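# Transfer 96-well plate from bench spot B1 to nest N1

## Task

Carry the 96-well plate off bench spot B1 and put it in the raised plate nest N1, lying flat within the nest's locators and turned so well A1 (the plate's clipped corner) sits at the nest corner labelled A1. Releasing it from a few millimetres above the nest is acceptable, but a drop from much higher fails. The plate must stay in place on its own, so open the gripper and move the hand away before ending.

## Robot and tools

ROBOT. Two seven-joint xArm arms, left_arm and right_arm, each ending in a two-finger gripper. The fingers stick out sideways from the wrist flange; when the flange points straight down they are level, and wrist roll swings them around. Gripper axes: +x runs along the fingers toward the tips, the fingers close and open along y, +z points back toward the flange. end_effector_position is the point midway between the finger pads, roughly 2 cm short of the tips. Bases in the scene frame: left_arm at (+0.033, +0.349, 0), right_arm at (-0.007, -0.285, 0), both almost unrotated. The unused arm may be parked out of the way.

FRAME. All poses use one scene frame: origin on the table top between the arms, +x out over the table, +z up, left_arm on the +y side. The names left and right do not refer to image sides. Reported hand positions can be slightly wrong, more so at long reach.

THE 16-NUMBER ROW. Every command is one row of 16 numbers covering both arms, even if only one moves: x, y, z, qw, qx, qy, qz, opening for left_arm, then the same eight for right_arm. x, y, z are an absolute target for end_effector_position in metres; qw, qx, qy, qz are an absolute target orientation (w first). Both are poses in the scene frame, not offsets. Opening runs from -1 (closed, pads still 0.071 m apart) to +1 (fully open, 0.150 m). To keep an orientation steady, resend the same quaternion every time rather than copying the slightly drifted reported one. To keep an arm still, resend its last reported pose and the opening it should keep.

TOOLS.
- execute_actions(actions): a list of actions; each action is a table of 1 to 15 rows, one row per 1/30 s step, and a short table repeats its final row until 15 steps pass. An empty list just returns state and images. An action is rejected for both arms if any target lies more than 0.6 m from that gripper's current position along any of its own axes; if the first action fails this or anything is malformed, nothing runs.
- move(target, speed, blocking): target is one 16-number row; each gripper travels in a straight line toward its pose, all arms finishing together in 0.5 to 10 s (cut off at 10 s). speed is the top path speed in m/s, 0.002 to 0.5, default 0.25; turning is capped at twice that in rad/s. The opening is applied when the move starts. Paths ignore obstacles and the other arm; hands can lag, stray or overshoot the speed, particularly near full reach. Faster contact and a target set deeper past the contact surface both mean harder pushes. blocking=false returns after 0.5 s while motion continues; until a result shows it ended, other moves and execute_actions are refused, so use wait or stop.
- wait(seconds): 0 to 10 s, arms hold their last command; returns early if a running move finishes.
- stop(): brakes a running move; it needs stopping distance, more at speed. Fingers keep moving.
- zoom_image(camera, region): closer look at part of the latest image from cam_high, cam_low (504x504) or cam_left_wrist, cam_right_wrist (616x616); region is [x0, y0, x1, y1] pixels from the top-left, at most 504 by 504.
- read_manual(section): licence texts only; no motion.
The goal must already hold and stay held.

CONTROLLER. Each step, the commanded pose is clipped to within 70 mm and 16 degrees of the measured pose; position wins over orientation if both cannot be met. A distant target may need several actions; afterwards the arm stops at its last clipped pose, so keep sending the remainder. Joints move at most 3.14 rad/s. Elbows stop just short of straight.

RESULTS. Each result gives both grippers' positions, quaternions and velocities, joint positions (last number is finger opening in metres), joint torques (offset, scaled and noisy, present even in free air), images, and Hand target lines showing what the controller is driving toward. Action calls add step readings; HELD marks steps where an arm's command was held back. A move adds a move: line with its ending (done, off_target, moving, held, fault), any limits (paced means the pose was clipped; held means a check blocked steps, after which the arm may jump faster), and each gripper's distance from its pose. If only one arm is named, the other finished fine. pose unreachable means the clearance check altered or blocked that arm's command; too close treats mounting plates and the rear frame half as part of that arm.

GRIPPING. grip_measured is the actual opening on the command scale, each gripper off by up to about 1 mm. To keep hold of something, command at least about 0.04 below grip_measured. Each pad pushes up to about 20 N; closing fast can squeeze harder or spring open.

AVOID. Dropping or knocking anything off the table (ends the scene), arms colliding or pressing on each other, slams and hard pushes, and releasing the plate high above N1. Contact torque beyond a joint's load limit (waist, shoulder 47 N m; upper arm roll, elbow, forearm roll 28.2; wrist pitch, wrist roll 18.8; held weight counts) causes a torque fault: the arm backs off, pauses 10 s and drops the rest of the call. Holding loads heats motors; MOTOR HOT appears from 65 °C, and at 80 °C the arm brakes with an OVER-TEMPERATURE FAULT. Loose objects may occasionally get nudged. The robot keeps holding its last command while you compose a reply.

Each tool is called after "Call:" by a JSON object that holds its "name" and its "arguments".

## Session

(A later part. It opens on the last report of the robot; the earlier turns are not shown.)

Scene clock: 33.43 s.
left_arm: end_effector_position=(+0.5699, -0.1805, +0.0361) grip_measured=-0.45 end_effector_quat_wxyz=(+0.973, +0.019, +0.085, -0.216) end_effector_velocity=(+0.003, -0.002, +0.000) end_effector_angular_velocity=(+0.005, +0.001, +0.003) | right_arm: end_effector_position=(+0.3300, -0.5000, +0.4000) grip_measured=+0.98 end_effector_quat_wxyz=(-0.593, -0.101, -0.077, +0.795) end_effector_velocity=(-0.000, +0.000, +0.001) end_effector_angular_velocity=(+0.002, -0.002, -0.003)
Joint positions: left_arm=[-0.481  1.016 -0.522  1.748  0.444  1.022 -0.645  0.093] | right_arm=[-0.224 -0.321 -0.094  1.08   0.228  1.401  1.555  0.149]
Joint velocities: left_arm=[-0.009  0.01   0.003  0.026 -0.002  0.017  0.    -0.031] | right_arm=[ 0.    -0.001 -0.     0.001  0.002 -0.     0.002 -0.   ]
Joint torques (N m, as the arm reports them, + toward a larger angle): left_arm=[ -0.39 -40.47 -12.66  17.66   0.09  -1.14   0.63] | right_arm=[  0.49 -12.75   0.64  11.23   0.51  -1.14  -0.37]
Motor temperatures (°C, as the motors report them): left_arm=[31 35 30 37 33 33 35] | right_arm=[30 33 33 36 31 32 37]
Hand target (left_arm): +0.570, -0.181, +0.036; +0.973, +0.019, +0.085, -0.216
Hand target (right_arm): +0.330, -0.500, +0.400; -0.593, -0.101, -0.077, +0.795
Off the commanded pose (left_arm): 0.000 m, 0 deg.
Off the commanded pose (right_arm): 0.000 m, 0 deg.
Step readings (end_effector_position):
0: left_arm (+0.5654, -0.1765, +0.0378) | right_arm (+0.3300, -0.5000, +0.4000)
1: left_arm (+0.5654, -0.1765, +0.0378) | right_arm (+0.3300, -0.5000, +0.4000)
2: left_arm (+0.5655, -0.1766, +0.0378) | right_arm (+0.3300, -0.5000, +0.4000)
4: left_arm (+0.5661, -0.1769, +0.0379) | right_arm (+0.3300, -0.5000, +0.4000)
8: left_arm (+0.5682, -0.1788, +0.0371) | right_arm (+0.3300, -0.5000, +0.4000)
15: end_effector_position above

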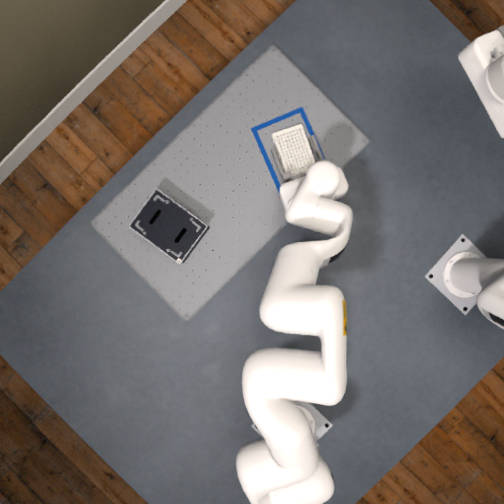

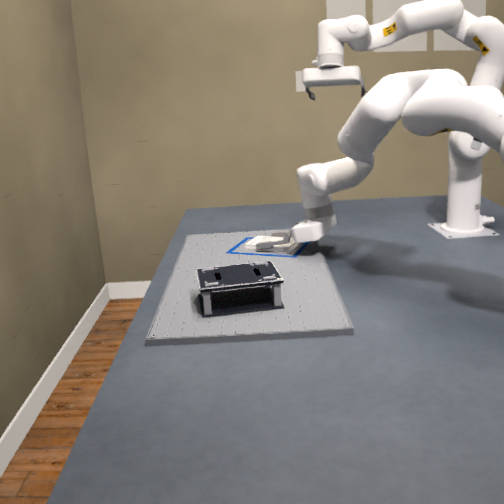

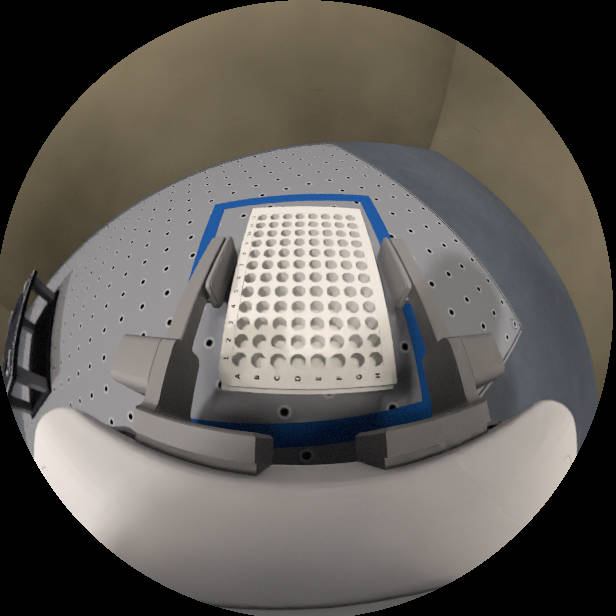

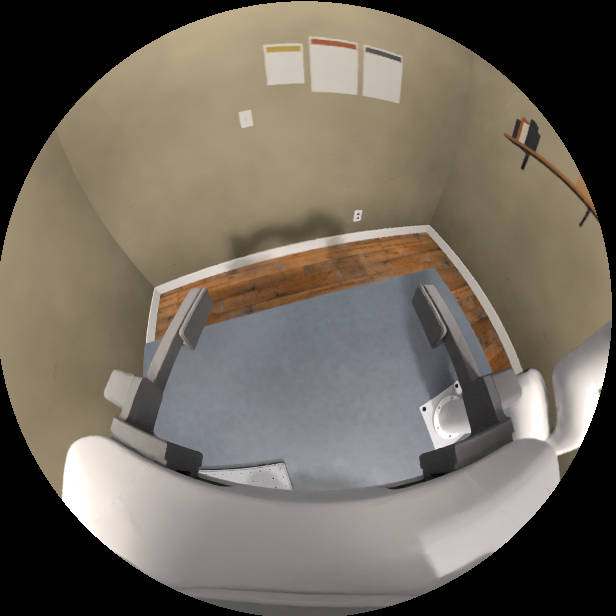

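Call:
{"name": "execute_actions", "arguments": {"actions": []}}

Scene clock: 34.43 s.
left_arm: end_effector_position=(+0.5702, -0.1806, +0.0360) grip_measured=-0.50 end_effector_quat_wxyz=(+0.973, +0.019, +0.085, -0.216) end_effector_velocity=(-0.000, -0.001, +0.002) end_effector_angular_velocity=(-0.002, -0.002, -0.002) | right_arm: end_effector_position=(+0.3300, -0.5000, +0.4000) grip_measured=+0.98 end_effector_quat_wxyz=(-0.593, -0.101, -0.077, +0.795) end_effector_velocity=(-0.000, -0.000, -0.000) end_effector_angular_velocity=(-0.001, +0.002, +0.000)
Joint positions: left_arm=[-0.482  1.017 -0.522  1.751  0.443  1.023 -0.645  0.091] | right_arm=[-0.224 -0.321 -0.094  1.08   0.228  1.401  1.555  0.149]
Joint velocities: left_arm=[-0.001 -0.003 -0.001  0.     0.    -0.     0.001  0.   ] | right_arm=[ 0.     0.001 -0.001  0.    -0.001  0.002  0.     0.   ]
Joint torques (N m, as the arm reports them, + toward a larger angle): left_arm=[ -0.2  -40.1  -12.6   17.82   0.25  -1.16   0.54] | right_arm=[  0.5  -12.53   0.72  11.32   0.59  -1.07  -0.41]
Motor temperatures (°C, as the motors report them): left_arm=[31 35 30 37 33 33 35] | right_arm=[30 33 33 36 31 32 37]
Hand target (left_arm): +0.570, -0.181, +0.036; +0.973, +0.019, +0.085, -0.216
Hand target (right_arm): +0.330, -0.500, +0.400; -0.593, -0.101, -0.077, +0.795
Off the commanded pose (left_arm): 0.000 m, 0 deg.
Off the commanded pose (right_arm): 0.000 m, 0 deg.

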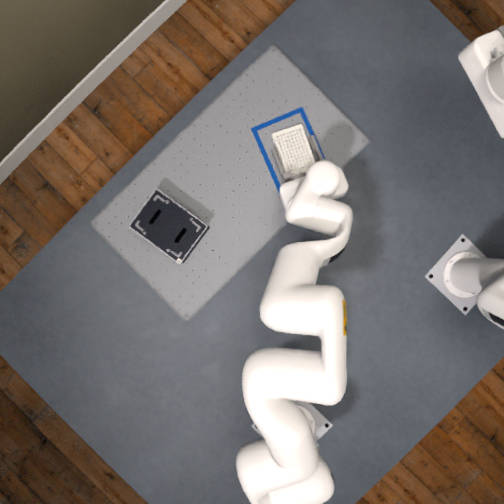

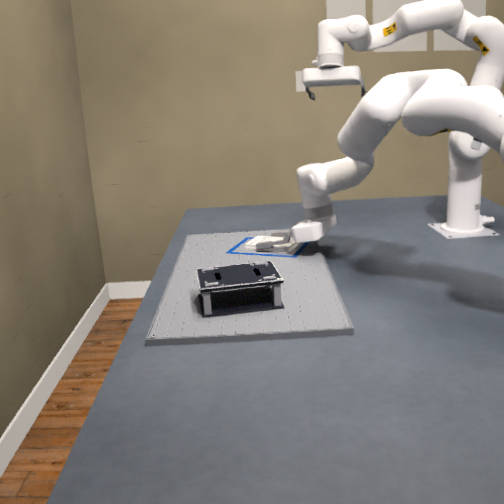

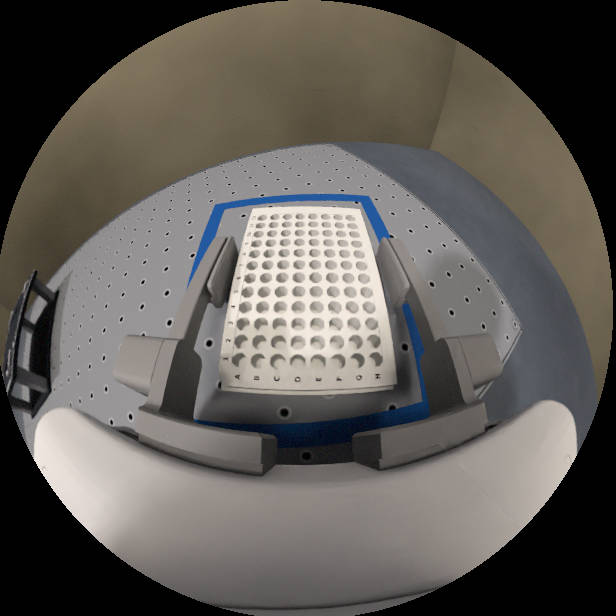

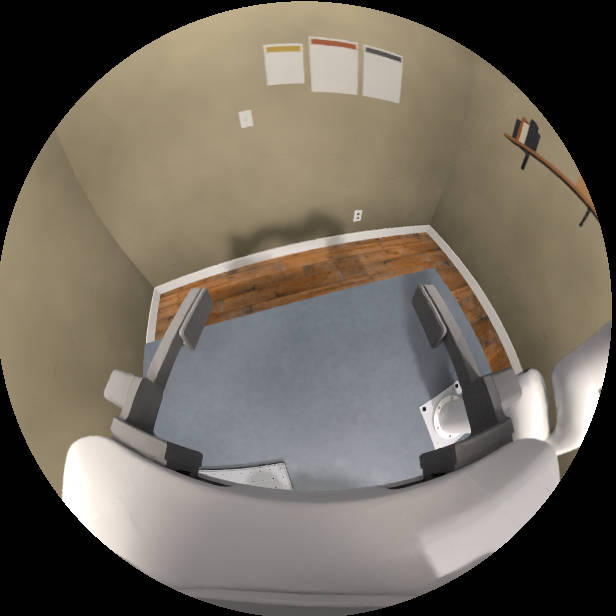

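Call:
{"name": "execute_actions", "arguments": {"actions": [[[0.5702,-0.1806,0.036,0.97258,0.01886,0.08509,-0.21562,-0.53,0.33,-0.5,0.4,-0.593,-0.101,-0.077,0.795,1],[0.5702,-0.1806,0.036,0.97258,0.01886,0.08509,-0.21562,-0.56,0.33,-0.5,0.4,-0.593,-0.101,-0.077,0.795,1],[0.5702,-0.1806,0.036,0.97258,0.01886,0.08509,-0.21562,-0.59,0.33,-0.5,0.4,-0.593,-0.101,-0.077,0.795,1],[0.5702,-0.1806,0.036,0.97258,0.01886,0.08509,-0.21562,-0.61,0.33,-0.5,0.4,-0.593,-0.101,-0.077,0.795,1],[0.5702,-0.1806,0.036,0.97258,0.01886,0.08509,-0.21562,-0.63,0.33,-0.5,0.4,-0.593,-0.101,-0.077,0.795,1],[0.5702,-0.1806,0.036,0.97258,0.01886,0.08509,-0.21562,-0.65,0.33,-0.5,0.4,-0.593,-0.101,-0.077,0.795,1],[0.5702,-0.1806,0.036,0.97258,0.01886,0.08509,-0.21562,-0.67,0.33,-0.5,0.4,-0.593,-0.101,-0.077,0.795,1],[0.5702,-0.1806,0.036,0.97258,0.01886,0.08509,-0.21562,-0.69,0.33,-0.5,0.4,-0.593,-0.101,-0.077,0.795,1],[0.5702,-0.1806,0.036,0.97258,0.01886,0.08509,-0.21562,-0.71,0.33,-0.5,0.4,-0.593,-0.101,-0.077,0.795,1],[0.5702,-0.1806,0.036,0.97258,0.01886,0.08509,-0.21562,-0.73,0.33,-0.5,0.4,-0.593,-0.101,-0.077,0.795,1],[0.5702,-0.1806,0.036,0.97258,0.01886,0.08509,-0.21562,-0.75,0.33,-0.5,0.4,-0.593,-0.101,-0.077,0.795,1],[0.5702,-0.1806,0.036,0.97258,0.01886,0.08509,-0.21562,-0.77,0.33,-0.5,0.4,-0.593,-0.101,-0.077,0.795,1],[0.5702,-0.1806,0.036,0.97258,0.01886,0.08509,-0.21562,-0.79,0.33,-0.5,0.4,-0.593,-0.101,-0.077,0.795,1],[0.5702,-0.1806,0.036,0.97258,0.01886,0.08509,-0.21562,-0.8,0.33,-0.5,0.4,-0.593,-0.101,-0.077,0.795,1],[0.5702,-0.1806,0.036,0.97258,0.01886,0.08509,-0.21562,-0.8,0.33,-0.5,0.4,-0.593,-0.101,-0.077,0.795,1]]]}}

Scene clock: 35.83 s.
left_arm: end_effector_position=(+0.5702, -0.1806, +0.0360) grip_measured=-0.72 end_effector_quat_wxyz=(+0.973, +0.019, +0.085, -0.216) end_effector_velocity=(-0.001, -0.000, -0.000) end_effector_angular_velocity=(+0.000, +0.001, -0.001) | right_arm: end_effector_position=(+0.3300, -0.5000, +0.4000) grip_measured=+0.98 end_effector_quat_wxyz=(-0.593, -0.101, -0.077, +0.795) end_effector_velocity=(+0.000, -0.000, -0.000) end_effector_angular_velocity=(-0.000, -0.000, +0.001)
Joint positions: left_arm=[-0.482  1.017 -0.522  1.751  0.443  1.023 -0.645  0.082] | right_arm=[-0.224 -0.321 -0.094  1.08   0.228  1.401  1.555  0.149]
Joint velocities: left_arm=[-0.001  0.     0.    -0.    -0.001 -0.     0.     0.   ] | right_arm=[ 0.001 -0.    -0.001 -0.001 -0.    -0.    -0.001  0.   ]
Joint torques (N m, as the arm reports them, + toward a larger angle): left_arm=[ -0.36 -40.18 -12.53  17.83   0.1   -1.17   0.51] | right_arm=[  0.44 -12.65   0.68  11.37   0.53  -1.11  -0.34]
Motor temperatures (°C, as the motors report them): left_arm=[31 35 30 37 33 33 35] | right_arm=[30 33 33 36 31 32 37]
Hand target (left_arm): +0.570, -0.181, +0.036; +0.973, +0.019, +0.085, -0.216
Hand target (right_arm): +0.330, -0.500, +0.400; -0.593, -0.101, -0.077, +0.795
Off the commanded pose (left_arm): 0.000 m, 0 deg.
Off the commanded pose (right_arm): 0.000 m, 0 deg.
Step readings (end_effector_position):
0: left_arm (+0.5702, -0.1806, +0.0360) | right_arm (+0.3300, -0.5000, +0.4000)
1: left_arm (+0.5702, -0.1806, +0.0360) | right_arm (+0.3300, -0.5000, +0.4000)
2: left_arm (+0.5702, -0.1806, +0.0360) | right_arm (+0.3300, -0.5000, +0.4000)
4: left_arm (+0.5702, -0.1806, +0.0360) | right_arm (+0.3300, -0.5000, +0.4000)
8: left_arm (+0.5702, -0.1806, +0.0360) | right_arm (+0.3300, -0.5000, +0.4000)
15: end_effector_position above

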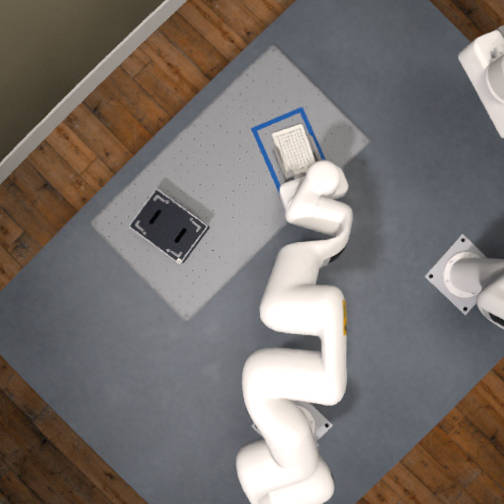

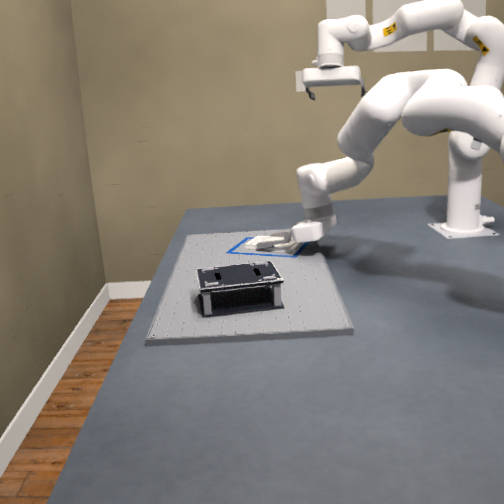

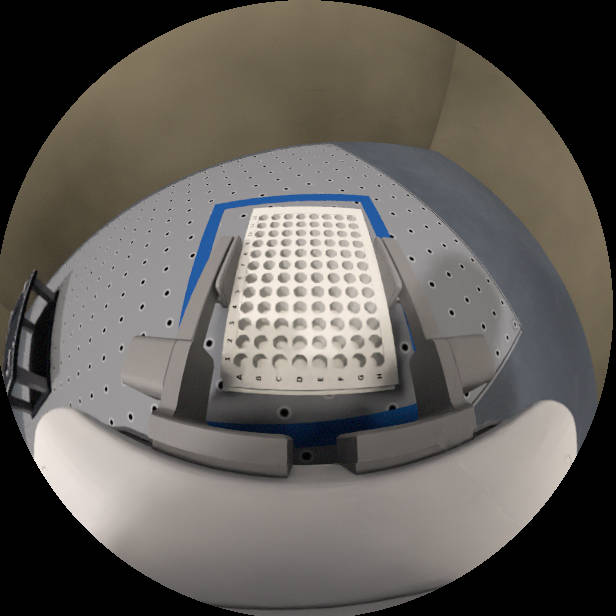

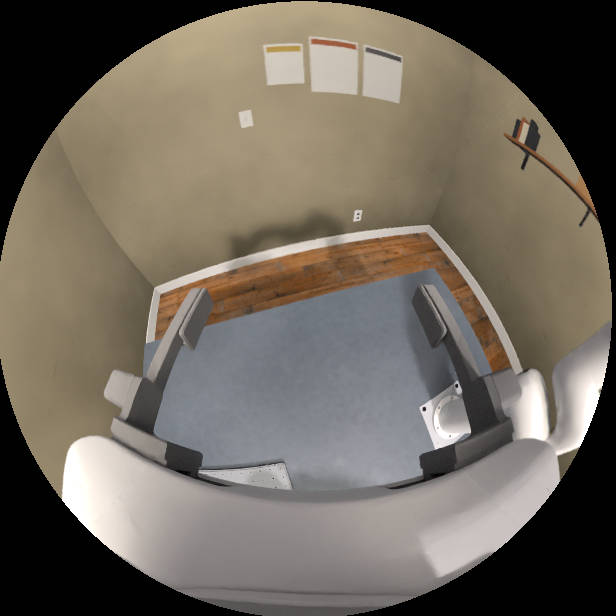

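Call:
{"name": "zoom_image", "arguments": {"camera": "cam_left_wrist", "region": [180, 200, 440, 410]}}

Call:
{"name": "zoom_image", "arguments": {"camera": "cam_low", "region": [220, 205, 340, 270]}}

Region (180, 200, 440, 410) of cam_left_wrist's 616x616 image, scaled by 1.938, with more detail than that image has; it fills the top 407 rows of this view, and the rest is white.

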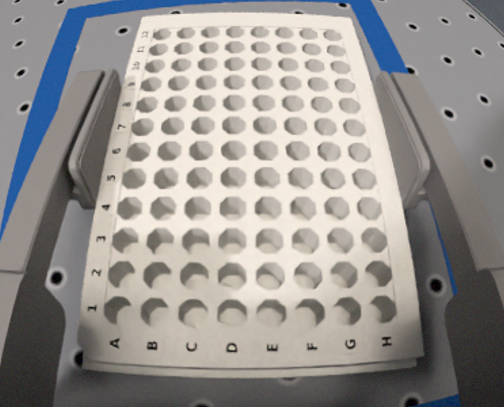

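Region (220, 205, 340, 270) of cam_low's 504x504 image, scaled by 4.200, with more detail than that image has; it fills the top 273 rows of this view, and the rest is white.

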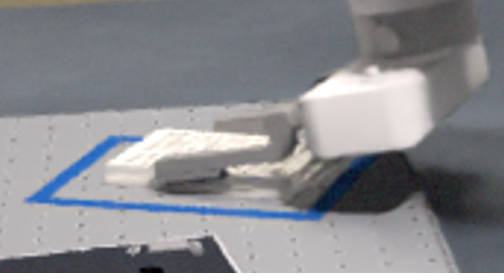

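Call:
{"name": "execute_actions", "arguments": {"actions": [[[0.5702,-0.18059,0.03601,0.97258,0.01886,0.08509,-0.21561,-0.8,0.33,-0.5,0.4,-0.593,-0.101,-0.077,0.795,1],[0.57022,-0.18053,0.03609,0.97259,0.01886,0.08509,-0.21556,-0.8,0.33,-0.5,0.4,-0.593,-0.101,-0.077,0.795,1],[0.57025,-0.18037,0.03631,0.97262,0.01885,0.08509,-0.21545,-0.8,0.33,-0.5,0.4,-0.593,-0.101,-0.077,0.795,1],[0.57032,-0.18007,0.0367,0.97267,0.01883,0.0851,-0.21521,-0.8,0.33,-0.5,0.4,-0.593,-0.101,-0.077,0.795,1],[0.57043,-0.17959,0.03732,0.97275,0.0188,0.0851,-0.21485,-0.8,0.33,-0.5,0.4,-0.593,-0.101,-0.077,0.795,1],[0.57059,-0.17889,0.03818,0.97287,0.01875,0.08512,-0.21432,-0.8,0.33,-0.5,0.4,-0.593,-0.101,-0.077,0.795,1],[0.5708,-0.17794,0.03932,0.97303,0.01869,0.08513,-0.2136,-0.8,0.33,-0.5,0.4,-0.593,-0.101,-0.077,0.795,1],[0.57108,-0.17672,0.04075,0.97323,0.01861,0.08515,-0.21266,-0.8,0.33,-0.5,0.4,-0.593,-0.101,-0.077,0.795,1],[0.57143,-0.17519,0.04247,0.97348,0.0185,0.08517,-0.2115,-0.8,0.33,-0.5,0.4,-0.593,-0.101,-0.077,0.795,1],[0.57185,-0.17334,0.04449,0.97379,0.01838,0.0852,-0.2101,-0.8,0.33,-0.5,0.4,-0.593,-0.101,-0.077,0.795,1],[0.57235,-0.17115,0.04679,0.97415,0.01824,0.08523,-0.20844,-0.8,0.33,-0.5,0.4,-0.593,-0.101,-0.077,0.795,1],[0.57292,-0.16861,0.04937,0.97456,0.01807,0.08526,-0.2065,-0.8,0.33,-0.5,0.4,-0.593,-0.101,-0.077,0.795,1],[0.57359,-0.16569,0.05221,0.97503,0.01787,0.0853,-0.20427,-0.8,0.33,-0.5,0.4,-0.593,-0.101,-0.077,0.795,1],[0.57433,-0.1624,0.05528,0.97555,0.01765,0.08535,-0.20177,-0.8,0.33,-0.5,0.4,-0.593,-0.101,-0.077,0.795,1],[0.57517,-0.15873,0.05857,0.97612,0.01741,0.0854,-0.19897,-0.8,0.33,-0.5,0.4,-0.593,-0.101,-0.077,0.795,1]],[[0.57609,-0.15467,0.06203,0.97675,0.01714,0.08545,-0.19587,-0.8,0.33,-0.5,0.4,-0.593,-0.101,-0.077,0.795,1],[0.5771,-0.15022,0.06564,0.97742,0.01684,0.08551,-0.19248,-0.8,0.33,-0.5,0.4,-0.593,-0.101,-0.077,0.795,1],[0.5782,-0.14539,0.06936,0.97814,0.01652,0.08558,-0.18879,-0.8,0.33,-0.5,0.4,-0.593,-0.101,-0.077,0.795,1],[0.57939,-0.14017,0.07316,0.9789,0.01617,0.08564,-0.1848,-0.8,0.33,-0.5,0.4,-0.593,-0.101,-0.077,0.795,1],[0.58066,-0.13458,0.077,0.9797,0.01579,0.08571,-0.18052,-0.8,0.33,-0.5,0.4,-0.593,-0.101,-0.077,0.795,1],[0.58201,-0.12862,0.08084,0.98053,0.0154,0.08579,-0.17597,-0.8,0.33,-0.5,0.4,-0.593,-0.101,-0.077,0.795,1],[0.58345,-0.12231,0.08464,0.98139,0.01497,0.08586,-0.17112,-0.8,0.33,-0.5,0.4,-0.593,-0.101,-0.077,0.795,1],[0.58496,-0.11565,0.08836,0.98227,0.01452,0.08594,-0.16601,-0.8,0.33,-0.5,0.4,-0.593,-0.101,-0.077,0.795,1],[0.58655,-0.10866,0.09197,0.98316,0.01406,0.08602,-0.16065,-0.8,0.33,-0.5,0.4,-0.593,-0.101,-0.077,0.795,1],[0.58821,-0.10135,0.09543,0.98406,0.01356,0.08609,-0.15503,-0.8,0.33,-0.5,0.4,-0.593,-0.101,-0.077,0.795,1],[0.58994,-0.09375,0.09872,0.98496,0.01305,0.08617,-0.14919,-0.8,0.33,-0.5,0.4,-0.593,-0.101,-0.077,0.795,1],[0.59173,-0.08586,0.10179,0.98586,0.01252,0.08625,-0.14311,-0.8,0.33,-0.5,0.4,-0.593,-0.101,-0.077,0.795,1],[0.59358,-0.07772,0.10463,0.98675,0.01197,0.08633,-0.13684,-0.8,0.33,-0.5,0.4,-0.593,-0.101,-0.077,0.795,1],[0.59548,-0.06933,0.10721,0.98763,0.01141,0.08641,-0.13038,-0.8,0.33,-0.5,0.4,-0.593,-0.101,-0.077,0.795,1],[0.59744,-0.06073,0.10951,0.98848,0.01083,0.08648,-0.12374,-0.8,0.33,-0.5,0.4,-0.593,-0.101,-0.077,0.795,1]],[[0.59943,-0.05194,0.11153,0.98931,0.01023,0.08655,-0.11695,-0.8,0.33,-0.5,0.4,-0.593,-0.101,-0.077,0.795,1],[0.60147,-0.04298,0.11325,0.9901,0.00963,0.08662,-0.11002,-0.8,0.33,-0.5,0.4,-0.593,-0.101,-0.077,0.795,1],[0.60354,-0.03387,0.11468,0.99086,0.00901,0.08669,-0.10297,-0.8,0.33,-0.5,0.4,-0.593,-0.101,-0.077,0.795,1],[0.60564,-0.02465,0.11582,0.99157,0.00838,0.08675,-0.09583,-0.8,0.33,-0.5,0.4,-0.593,-0.101,-0.077,0.795,1],[0.60775,-0.01533,0.11668,0.99225,0.00775,0.08681,-0.08861,-0.8,0.33,-0.5,0.4,-0.593,-0.101,-0.077,0.795,1],[0.60989,-0.00594,0.1173,0.99287,0.00712,0.08686,-0.08134,-0.8,0.33,-0.5,0.4,-0.593,-0.101,-0.077,0.795,1],[0.61203,0.00348,0.11769,0.99344,0.00648,0.08692,-0.07402,-0.8,0.33,-0.5,0.4,-0.593,-0.101,-0.077,0.795,1],[0.61417,0.01292,0.11791,0.99396,0.00584,0.08696,-0.0667,-0.8,0.33,-0.5,0.4,-0.593,-0.101,-0.077,0.795,1],[0.61631,0.02234,0.11799,0.99442,0.00519,0.087,-0.05938,-0.8,0.33,-0.5,0.4,-0.593,-0.101,-0.077,0.795,1],[0.61845,0.03173,0.118,0.99483,0.00456,0.08704,-0.05209,-0.8,0.33,-0.5,0.4,-0.593,-0.101,-0.077,0.795,1],[0.62056,0.04105,0.118,0.99518,0.00392,0.08707,-0.04484,-0.8,0.33,-0.5,0.4,-0.593,-0.101,-0.077,0.795,1],[0.62266,0.05027,0.118,0.99548,0.0033,0.08709,-0.03767,-0.8,0.33,-0.5,0.4,-0.593,-0.101,-0.077,0.795,1],[0.62473,0.05938,0.118,0.99573,0.00268,0.08711,-0.03059,-0.8,0.33,-0.5,0.4,-0.593,-0.101,-0.077,0.795,1],[0.62677,0.06834,0.118,0.99592,0.00207,0.08713,-0.02362,-0.8,0.33,-0.5,0.4,-0.593,-0.101,-0.077,0.795,1],[0.62876,0.07713,0.118,0.99605,0.00147,0.08714,-0.01677,-0.8,0.33,-0.5,0.4,-0.593,-0.101,-0.077,0.795,1]],[[0.63072,0.08573,0.118,0.99614,0.00088,0.08715,-0.01008,-0.8,0.33,-0.5,0.4,-0.593,-0.101,-0.077,0.795,1],[0.63262,0.09412,0.118,0.99619,0.00031,0.08716,-0.00356,-0.8,0.33,-0.5,0.4,-0.593,-0.101,-0.077,0.795,1],[0.63447,0.10226,0.118,0.99619,-0.00024,0.08716,0.00278,-0.8,0.33,-0.5,0.4,-0.593,-0.101,-0.077,0.795,1],[0.63626,0.11015,0.118,0.99616,-0.00078,0.08715,0.00892,-0.8,0.33,-0.5,0.4,-0.593,-0.101,-0.077,0.795,1],[0.63799,0.11775,0.118,0.99608,-0.0013,0.08715,0.01483,-0.8,0.33,-0.5,0.4,-0.593,-0.101,-0.077,0.795,1],[0.63965,0.12506,0.11799,0.99598,-0.0018,0.08714,0.02052,-0.8,0.33,-0.5,0.4,-0.593,-0.101,-0.077,0.795,1],[0.64124,0.13205,0.11795,0.99586,-0.00227,0.08713,0.02596,-0.8,0.33,-0.5,0.4,-0.593,-0.101,-0.077,0.795,1],[0.64275,0.13871,0.11786,0.99571,-0.00272,0.08711,0.03114,-0.8,0.33,-0.5,0.4,-0.593,-0.101,-0.077,0.795,1],[0.64419,0.14502,0.11768,0.99554,-0.00315,0.0871,0.03604,-0.8,0.33,-0.5,0.4,-0.593,-0.101,-0.077,0.795,1],[0.64554,0.15098,0.11742,0.99536,-0.00356,0.08708,0.04068,-0.8,0.33,-0.5,0.4,-0.593,-0.101,-0.077,0.795,1],[0.64681,0.15657,0.11707,0.99518,-0.00394,0.08707,0.04502,-0.8,0.33,-0.5,0.4,-0.593,-0.101,-0.077,0.795,1],[0.648,0.16179,0.11662,0.99499,-0.00429,0.08705,0.04908,-0.8,0.33,-0.5,0.4,-0.593,-0.101,-0.077,0.795,1],[0.6491,0.16662,0.11609,0.99479,-0.00462,0.08703,0.05283,-0.8,0.33,-0.5,0.4,-0.593,-0.101,-0.077,0.795,1],[0.65011,0.17107,0.11549,0.9946,-0.00493,0.08702,0.0563,-0.8,0.33,-0.5,0.4,-0.593,-0.101,-0.077,0.795,1],[0.65103,0.17513,0.11483,0.99442,-0.0052,0.087,0.05945,-0.8,0.33,-0.5,0.4,-0.593,-0.101,-0.077,0.795,1]],[[0.65187,0.1788,0.11411,0.99425,-0.00545,0.08699,0.0623,-0.8,0.33,-0.5,0.4,-0.593,-0.101,-0.077,0.795,1],[0.65261,0.18209,0.11337,0.99408,-0.00567,0.08697,0.06486,-0.8,0.33,-0.5,0.4,-0.593,-0.101,-0.077,0.795,1],[0.65328,0.18501,0.11263,0.99393,-0.00587,0.08696,0.06712,-0.8,0.33,-0.5,0.4,-0.593,-0.101,-0.077,0.795,1],[0.65385,0.18755,0.11189,0.9938,-0.00605,0.08695,0.0691,-0.8,0.33,-0.5,0.4,-0.593,-0.101,-0.077,0.795,1],[0.65435,0.18974,0.11117,0.99368,-0.00619,0.08694,0.0708,-0.8,0.33,-0.5,0.4,-0.593,-0.101,-0.077,0.795,1],[0.65477,0.19159,0.11051,0.99357,-0.00632,0.08693,0.07223,-0.8,0.33,-0.5,0.4,-0.593,-0.101,-0.077,0.795,1],[0.65512,0.19312,0.10991,0.99349,-0.00642,0.08692,0.07341,-0.8,0.33,-0.5,0.4,-0.593,-0.101,-0.077,0.795,1],[0.6554,0.19434,0.10938,0.99342,-0.00651,0.08691,0.07437,-0.8,0.33,-0.5,0.4,-0.593,-0.101,-0.077,0.795,1],[0.65561,0.19529,0.10893,0.99336,-0.00657,0.08691,0.0751,-0.8,0.33,-0.5,0.4,-0.593,-0.101,-0.077,0.795,1],[0.65577,0.19599,0.10858,0.99332,-0.00662,0.0869,0.07564,-0.8,0.33,-0.5,0.4,-0.593,-0.101,-0.077,0.795,1],[0.65588,0.19647,0.10832,0.99329,-0.00665,0.0869,0.07602,-0.8,0.33,-0.5,0.4,-0.593,-0.101,-0.077,0.795,1],[0.65595,0.19677,0.10814,0.99327,-0.00667,0.0869,0.07625,-0.8,0.33,-0.5,0.4,-0.593,-0.101,-0.077,0.795,1],[0.65598,0.19693,0.10805,0.99326,-0.00668,0.0869,0.07637,-0.8,0.33,-0.5,0.4,-0.593,-0.101,-0.077,0.795,1],[0.656,0.19699,0.10801,0.99326,-0.00669,0.0869,0.07642,-0.8,0.33,-0.5,0.4,-0.593,-0.101,-0.077,0.795,1],[0.656,0.197,0.108,0.99326,-0.00669,0.0869,0.07642,-0.8,0.33,-0.5,0.4,-0.593,-0.101,-0.077,0.795,1]]]}}

Scene clock: 61.90 s.
left_arm: end_effector_position=(+0.6553, +0.1953, +0.1086) grip_measured=-0.72 end_effector_quat_wxyz=(+0.993, -0.006, +0.087, +0.075) end_effector_velocity=(+0.004, +0.016, -0.007) end_effector_angular_velocity=(-0.000, -0.000, +0.024) | right_arm: end_effector_position=(+0.3300, -0.5000, +0.4000) grip_measured=+0.98 end_effector_quat_wxyz=(-0.593, -0.101, -0.077, +0.795) end_effector_velocity=(-0.000, +0.000, +0.001) end_effector_angular_velocity=(+0.001, -0.001, -0.000)
Joint positions: left_arm=[ 0.063  0.509 -0.438  1.158  0.17   0.854 -0.608  0.082] | right_arm=[-0.224 -0.321 -0.094  1.08   0.228  1.401  1.555  0.149]
Joint velocities: left_arm=[ 0.015  0.014  0.013 -0.001  0.002 -0.016  0.003  0.   ] | right_arm=[-0.    -0.     0.     0.001  0.001  0.001  0.    -0.   ]
Joint torques (N m, as the arm reports them, + toward a larger angle): left_arm=[ -0.51 -31.25  -7.58  18.48   0.26  -1.31   0.49] | right_arm=[  0.57 -12.71   0.68  11.43   0.64  -1.08  -0.34]
Motor temperatures (°C, as the motors report them): left_arm=[31 36 31 37 33 33 35] | right_arm=[30 33 33 37 31 32 37]
Hand target (left_arm): +0.656, +0.197, +0.108; +0.993, -0.006, +0.087, +0.076
Hand target (right_arm): +0.330, -0.500, +0.400; -0.593, -0.101, -0.077, +0.795
Off the commanded pose (left_arm): 0.002 m, 0 deg.
Off the commanded pose (right_arm): 0.000 m, 0 deg.
Step readings (end_effector_position; steps 1 to 15: 1st action; 16 to 30: 2nd action; 31 to 45: 3rd action; 46 to 60: 4th action; 61 to 75: 5th action):
0: left_arm (+0.5702, -0.1806, +0.0360) | right_arm (+0.3300, -0.5000, +0.4000)
1: left_arm (+0.5702, -0.1806, +0.0360) | right_arm (+0.3300, -0.5000, +0.4000)
2: left_arm (+0.5702, -0.1806, +0.0360) | right_arm (+0.3300, -0.5000, +0.4000)
4: left_arm (+0.5702, -0.1805, +0.0360) | right_arm (+0.3300, -0.5000, +0.4000)
8: left_arm (+0.5702, -0.1795, +0.0367) | right_arm (+0.3300, -0.5000, +0.4000)
15: left_arm (+0.5725, -0.1708, +0.0468) | right_arm (+0.3300, -0.5000, +0.4000)
16: left_arm (+0.5732, -0.1684, +0.0491) | right_arm (+0.3300, -0.5000, +0.4000)
17: left_arm (+0.5740, -0.1657, +0.0517) | right_arm (+0.3300, -0.5000, +0.4000)
19: left_arm (+0.5759, -0.1594, +0.0575) | right_arm (+0.3300, -0.5000, +0.4000)
23: left_arm (+0.5807, -0.1423, +0.0706) | right_arm (+0.3300, -0.5000, +0.4000)
30: left_arm (+0.5920, -0.0988, +0.0939) | right_arm (+0.3300, -0.5000, +0.4000)
31: left_arm (+0.5939, -0.0913, +0.0968) | right_arm (+0.3300, -0.5000, +0.4000)
32: left_arm (+0.5957, -0.0834, +0.0995) | right_arm (+0.3300, -0.5000, +0.4000)
34: left_arm (+0.5997, -0.0669, +0.1043) | right_arm (+0.3300, -0.5000, +0.4000)
38: left_arm (+0.6077, -0.0314, +0.1111) | right_arm (+0.3300, -0.5000, +0.4000)
45: left_arm (+0.6214, +0.0353, +0.1152) | right_arm (+0.3300, -0.5000, +0.4000)
46: left_arm (+0.6233, +0.0448, +0.1154) | right_arm (+0.3300, -0.5000, +0.4000)
47: left_arm (+0.6252, +0.0541, +0.1156) | right_arm (+0.3300, -0.5000, +0.4000)
49: left_arm (+0.6290, +0.0721, +0.1161) | right_arm (+0.3300, -0.5000, +0.4000)
53: left_arm (+0.6360, +0.1057, +0.1168) | right_arm (+0.3300, -0.5000, +0.4000)
60: left_arm (+0.6459, +0.1536, +0.1166) | right_arm (+0.3300, -0.5000, +0.4000)
61: left_arm (+0.6470, +0.1590, +0.1162) | right_arm (+0.3300, -0.5000, +0.4000)
62: left_arm (+0.6481, +0.1640, +0.1158) | right_arm (+0.3300, -0.5000, +0.4000)
64: left_arm (+0.6501, +0.1727, +0.1146) | right_arm (+0.3300, -0.5000, +0.4000)
68: left_arm (+0.6530, +0.1856, +0.1119) | right_arm (+0.3300, -0.5000, +0.4000)
75: end_effector_position above

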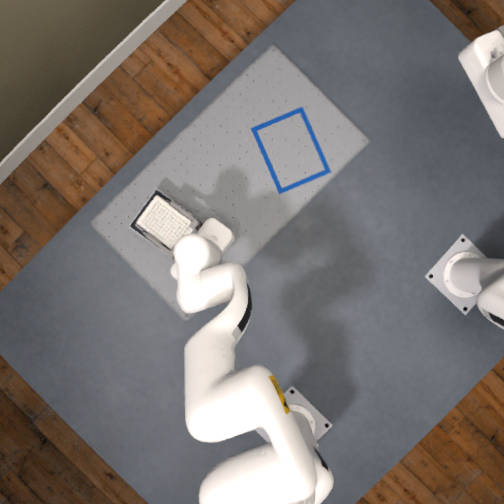

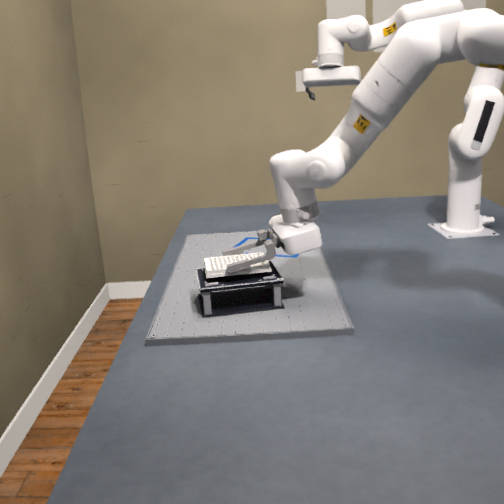

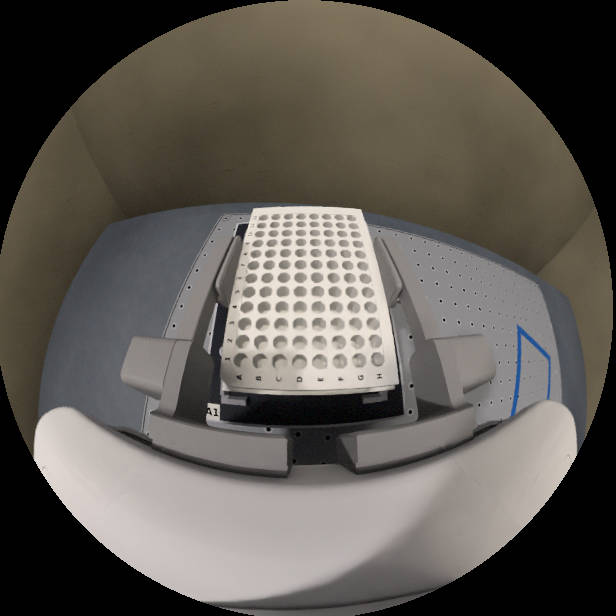

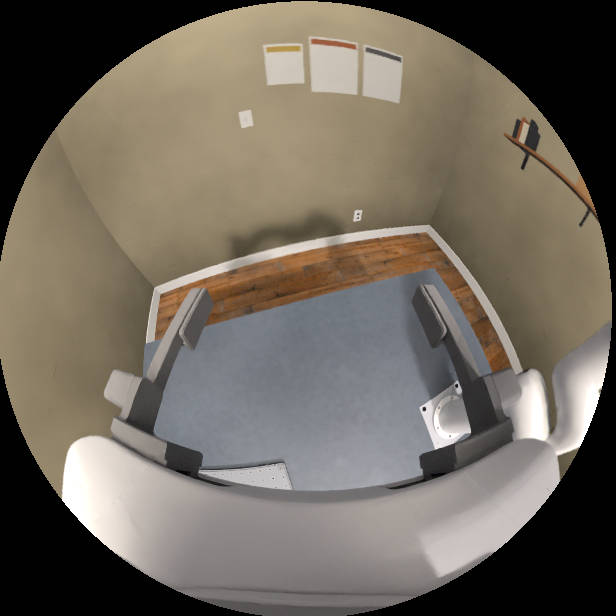

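Call:
{"name": "execute_actions", "arguments": {"actions": []}}

Scene clock: 62.13 s.
left_arm: end_effector_position=(+0.6558, +0.1967, +0.1082) grip_measured=-0.72 end_effector_quat_wxyz=(+0.993, -0.006, +0.087, +0.076) end_effector_velocity=(+0.001, +0.003, -0.001) end_effector_angular_velocity=(+0.001, +0.000, +0.003) | right_arm: end_effector_position=(+0.3300, -0.5000, +0.4000) grip_measured=+0.98 end_effector_quat_wxyz=(-0.593, -0.101, -0.077, +0.795) end_effector_velocity=(+0.001, +0.000, -0.000) end_effector_angular_velocity=(+0.001, -0.001, +0.003)
Joint positions: left_arm=[ 0.064  0.51  -0.437  1.158  0.17   0.852 -0.608  0.082] | right_arm=[-0.224 -0.321 -0.094  1.08   0.228  1.401  1.555  0.149]
Joint velocities: left_arm=[ 0.002  0.002  0.003 -0.     0.001 -0.002  0.     0.   ] | right_arm=[ 0.     0.001  0.001  0.     0.001  0.    -0.002 -0.   ]
Joint torques (N m, as the arm reports them, + toward a larger angle): left_arm=[ -0.33 -31.09  -7.4   18.23   0.21  -1.25   0.48] | right_arm=[  0.54 -12.73   0.51  11.27   0.48  -1.09  -0.41]
Motor temperatures (°C, as the motors report them): left_arm=[31 36 31 37 33 33 35] | right_arm=[30 33 33 37 31 32 37]
Hand target (left_arm): +0.656, +0.197, +0.108; +0.993, -0.006, +0.087, +0.076
Hand target (right_arm): +0.330, -0.500, +0.400; -0.593, -0.101, -0.077, +0.795
Off the commanded pose (left_arm): 0.000 m, 0 deg.
Off the commanded pose (right_arm): 0.000 m, 0 deg.

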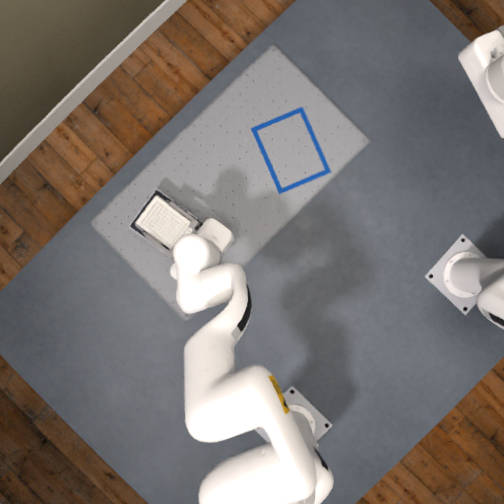

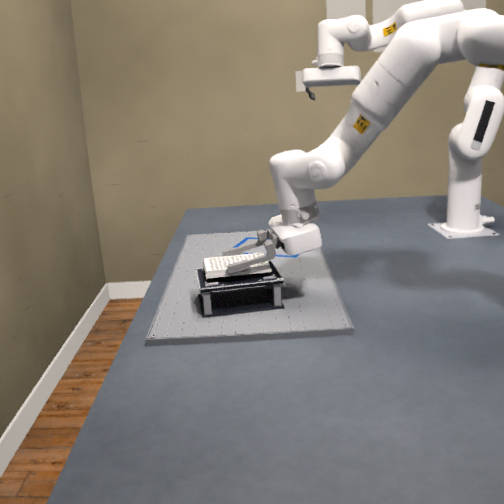

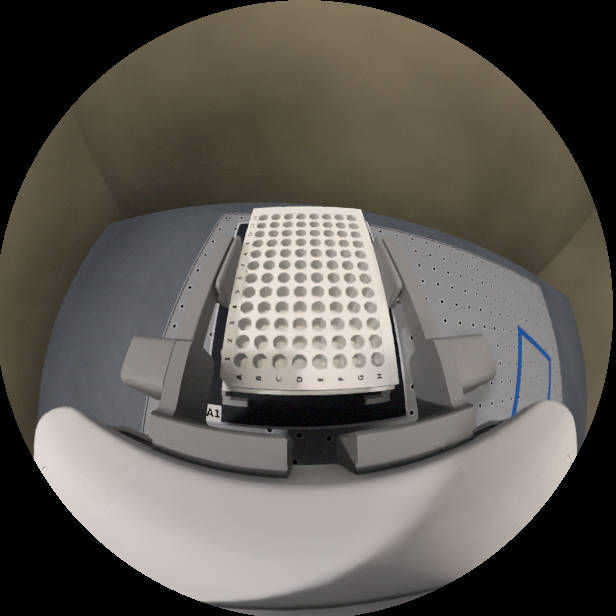

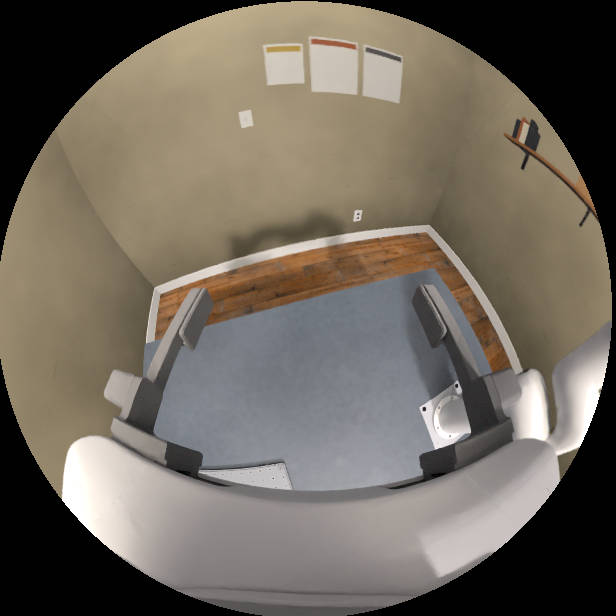

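Call:
{"name": "execute_actions", "arguments": {"actions": []}}

Call:
{"name": "zoom_image", "arguments": {"camera": "cam_left_wrist", "region": [195, 340, 435, 440]}}

Call:
{"name": "zoom_image", "arguments": {"camera": "cam_left_wrist", "region": [200, 190, 420, 300]}}

Call:
{"name": "zoom_image", "arguments": {"camera": "cam_high", "region": [125, 180, 215, 270]}}

Call:
{"name": "zoom_image", "arguments": {"camera": "cam_low", "region": [190, 235, 300, 300]}}

Scene clock: 62.57 s.
left_arm: end_effector_position=(+0.6559, +0.1972, +0.1080) grip_measured=-0.72 end_effector_quat_wxyz=(+0.993, -0.006, +0.087, +0.076) end_effector_velocity=(+0.001, +0.001, +0.001) end_effector_angular_velocity=(-0.000, -0.002, -0.000) | right_arm: end_effector_position=(+0.3300, -0.5000, +0.4000) grip_measured=+0.98 end_effector_quat_wxyz=(-0.593, -0.101, -0.077, +0.795) end_effector_velocity=(+0.000, -0.000, +0.000) end_effector_angular_velocity=(-0.002, -0.001, +0.001)
Joint positions: left_arm=[ 0.064  0.51  -0.437  1.158  0.17   0.852 -0.608  0.082] | right_arm=[-0.224 -0.321 -0.094  1.08   0.228  1.401  1.555  0.149]
Joint velocities: left_arm=[ 0.002 -0.001 -0.     0.001  0.    -0.     0.002  0.   ] | right_arm=[-0.    -0.001  0.001 -0.001 -0.001 -0.001 -0.001 -0.   ]
Joint torques (N m, as the arm reports them, + toward a larger angle): left_arm=[ -0.24 -31.13  -7.27  18.24   0.24  -1.2    0.57] | right_arm=[  0.55 -12.7    0.57  11.21   0.5   -1.07  -0.35]
Motor temperatures (°C, as the motors report them): left_arm=[31 36 31 37 33 33 35] | right_arm=[30 33 33 37 31 32 37]
Hand target (left_arm): +0.656, +0.197, +0.108; +0.993, -0.006, +0.087, +0.076
Hand target (right_arm): +0.330, -0.500, +0.400; -0.593, -0.101, -0.077, +0.795
Off the commanded pose (left_arm): 0.000 m, 0 deg.
Off the commanded pose (right_arm): 0.000 m, 0 deg.

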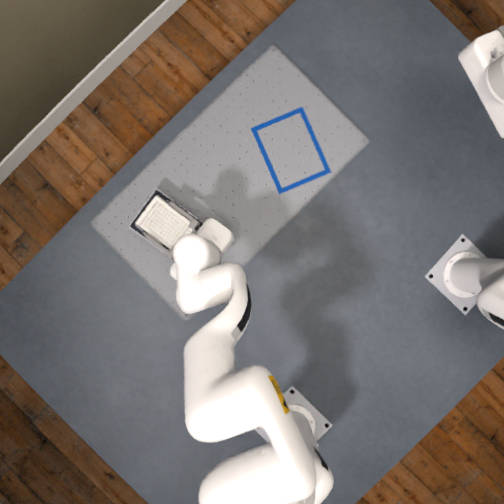

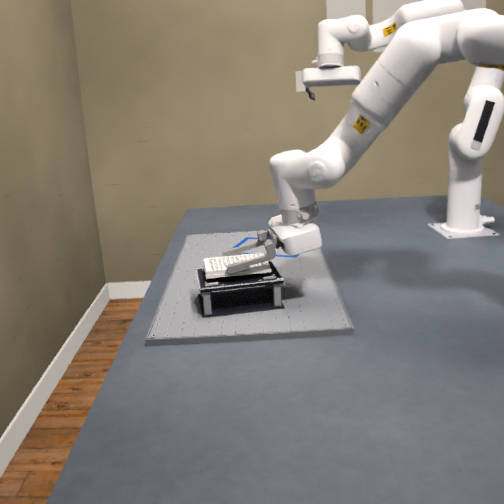

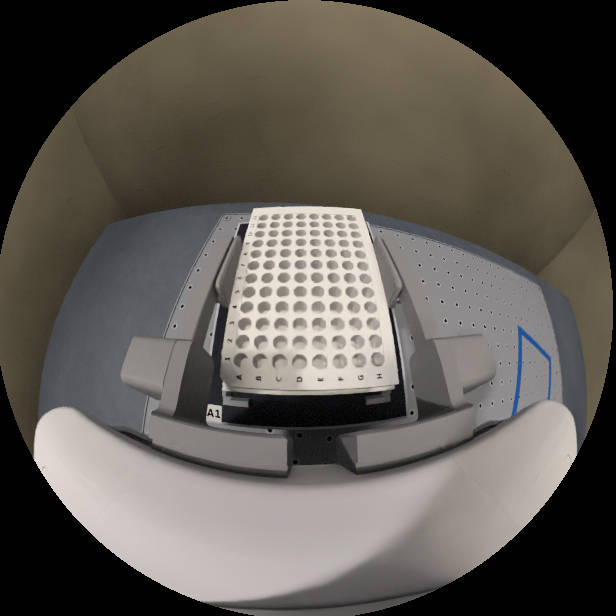

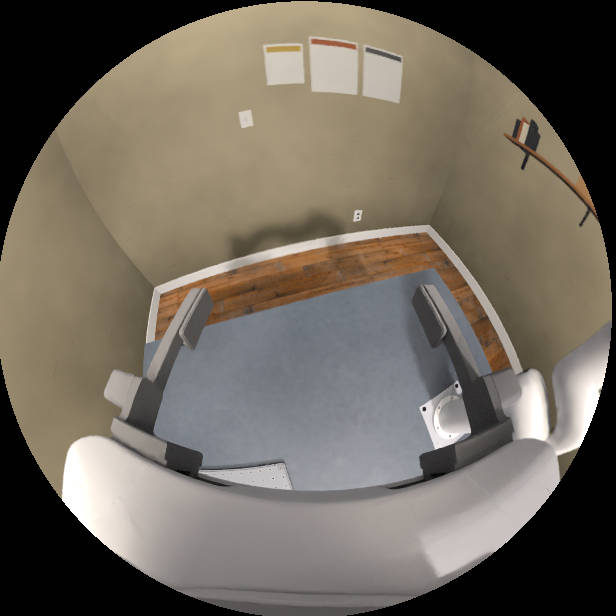

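Region (195, 340, 435, 440) of cam_left_wrist's 616x616 image, scaled by 2.100, with more detail than that image has; it fills the top 210 rows of this view, and the rest is white.

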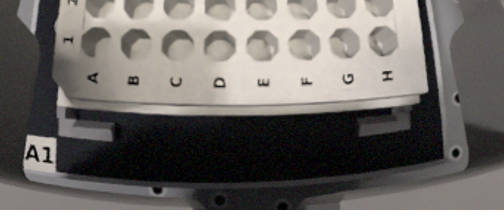

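Region (200, 190, 420, 300) of cam_left_wrist's 616x616 image, scaled by 2.291, with more detail than that image has.

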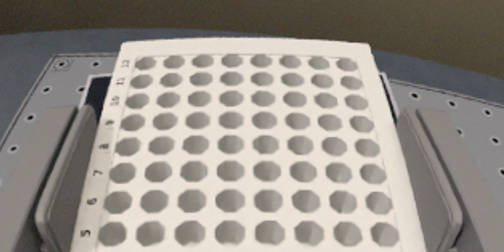

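Region (125, 180, 215, 270) of cam_high's 504x504 image, scaled by 5.600, with more detail than that image has.

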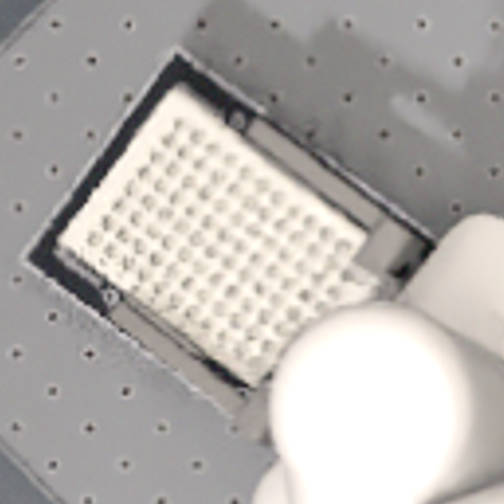

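Region (190, 235, 300, 300) of cam_low's 504x504 image, scaled by 4.582, with more detail than that image has; it fills the top 298 rows of this view, and the rest is white.

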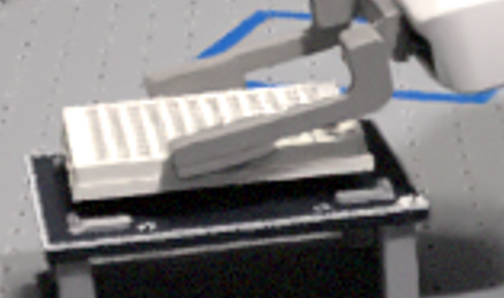

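Call:
{"name": "zoom_image", "arguments": {"camera": "cam_left_wrist", "region": [200, 350, 280, 430]}}

Call:
{"name": "zoom_image", "arguments": {"camera": "cam_left_wrist", "region": [345, 350, 425, 430]}}

Region (200, 350, 280, 430) of cam_left_wrist's 616x616 image, scaled by 6.300, with more detail than that image has.

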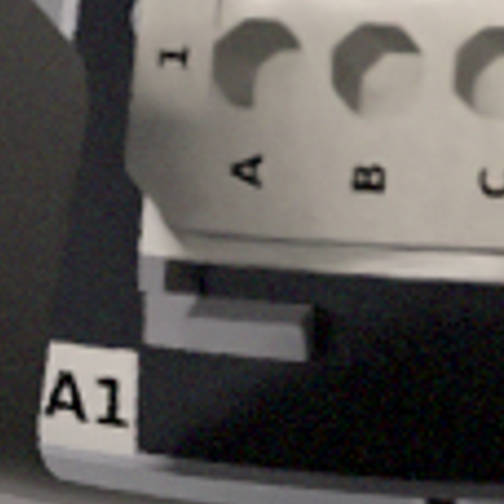

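Region (345, 350, 425, 430) of cam_left_wrist's 616x616 image, scaled by 6.300, with more detail than that image has.

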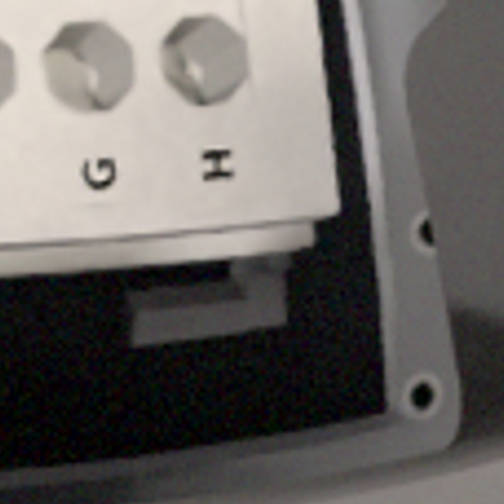

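Call:
{"name": "zoom_image", "arguments": {"camera": "cam_left_wrist", "region": [215, 200, 275, 260]}}

Call:
{"name": "zoom_image", "arguments": {"camera": "cam_left_wrist", "region": [340, 200, 400, 260]}}

Region (215, 200, 275, 260) of cam_left_wrist's 616x616 image, scaled by 8.400, with more detail than that image has.

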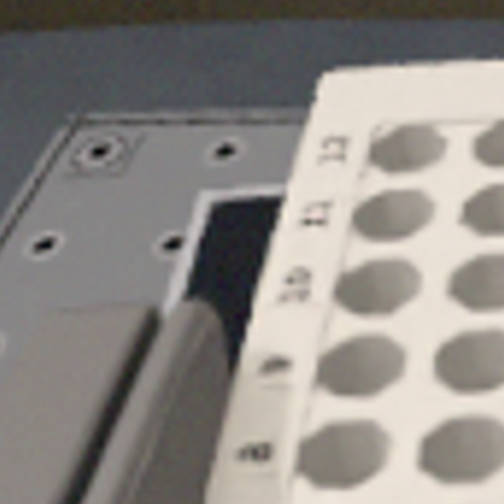

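Region (340, 200, 400, 260) of cam_left_wrist's 616x616 image, scaled by 8.400, with more detail than that image has.

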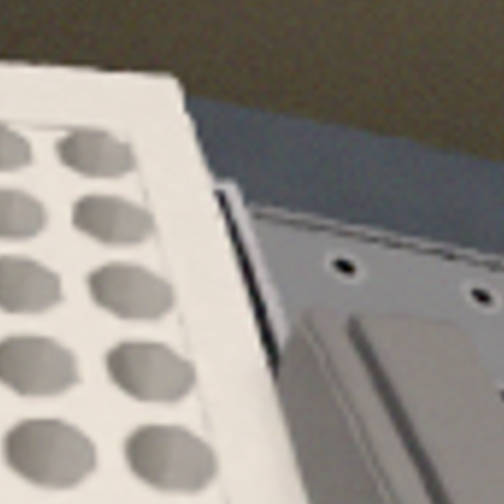

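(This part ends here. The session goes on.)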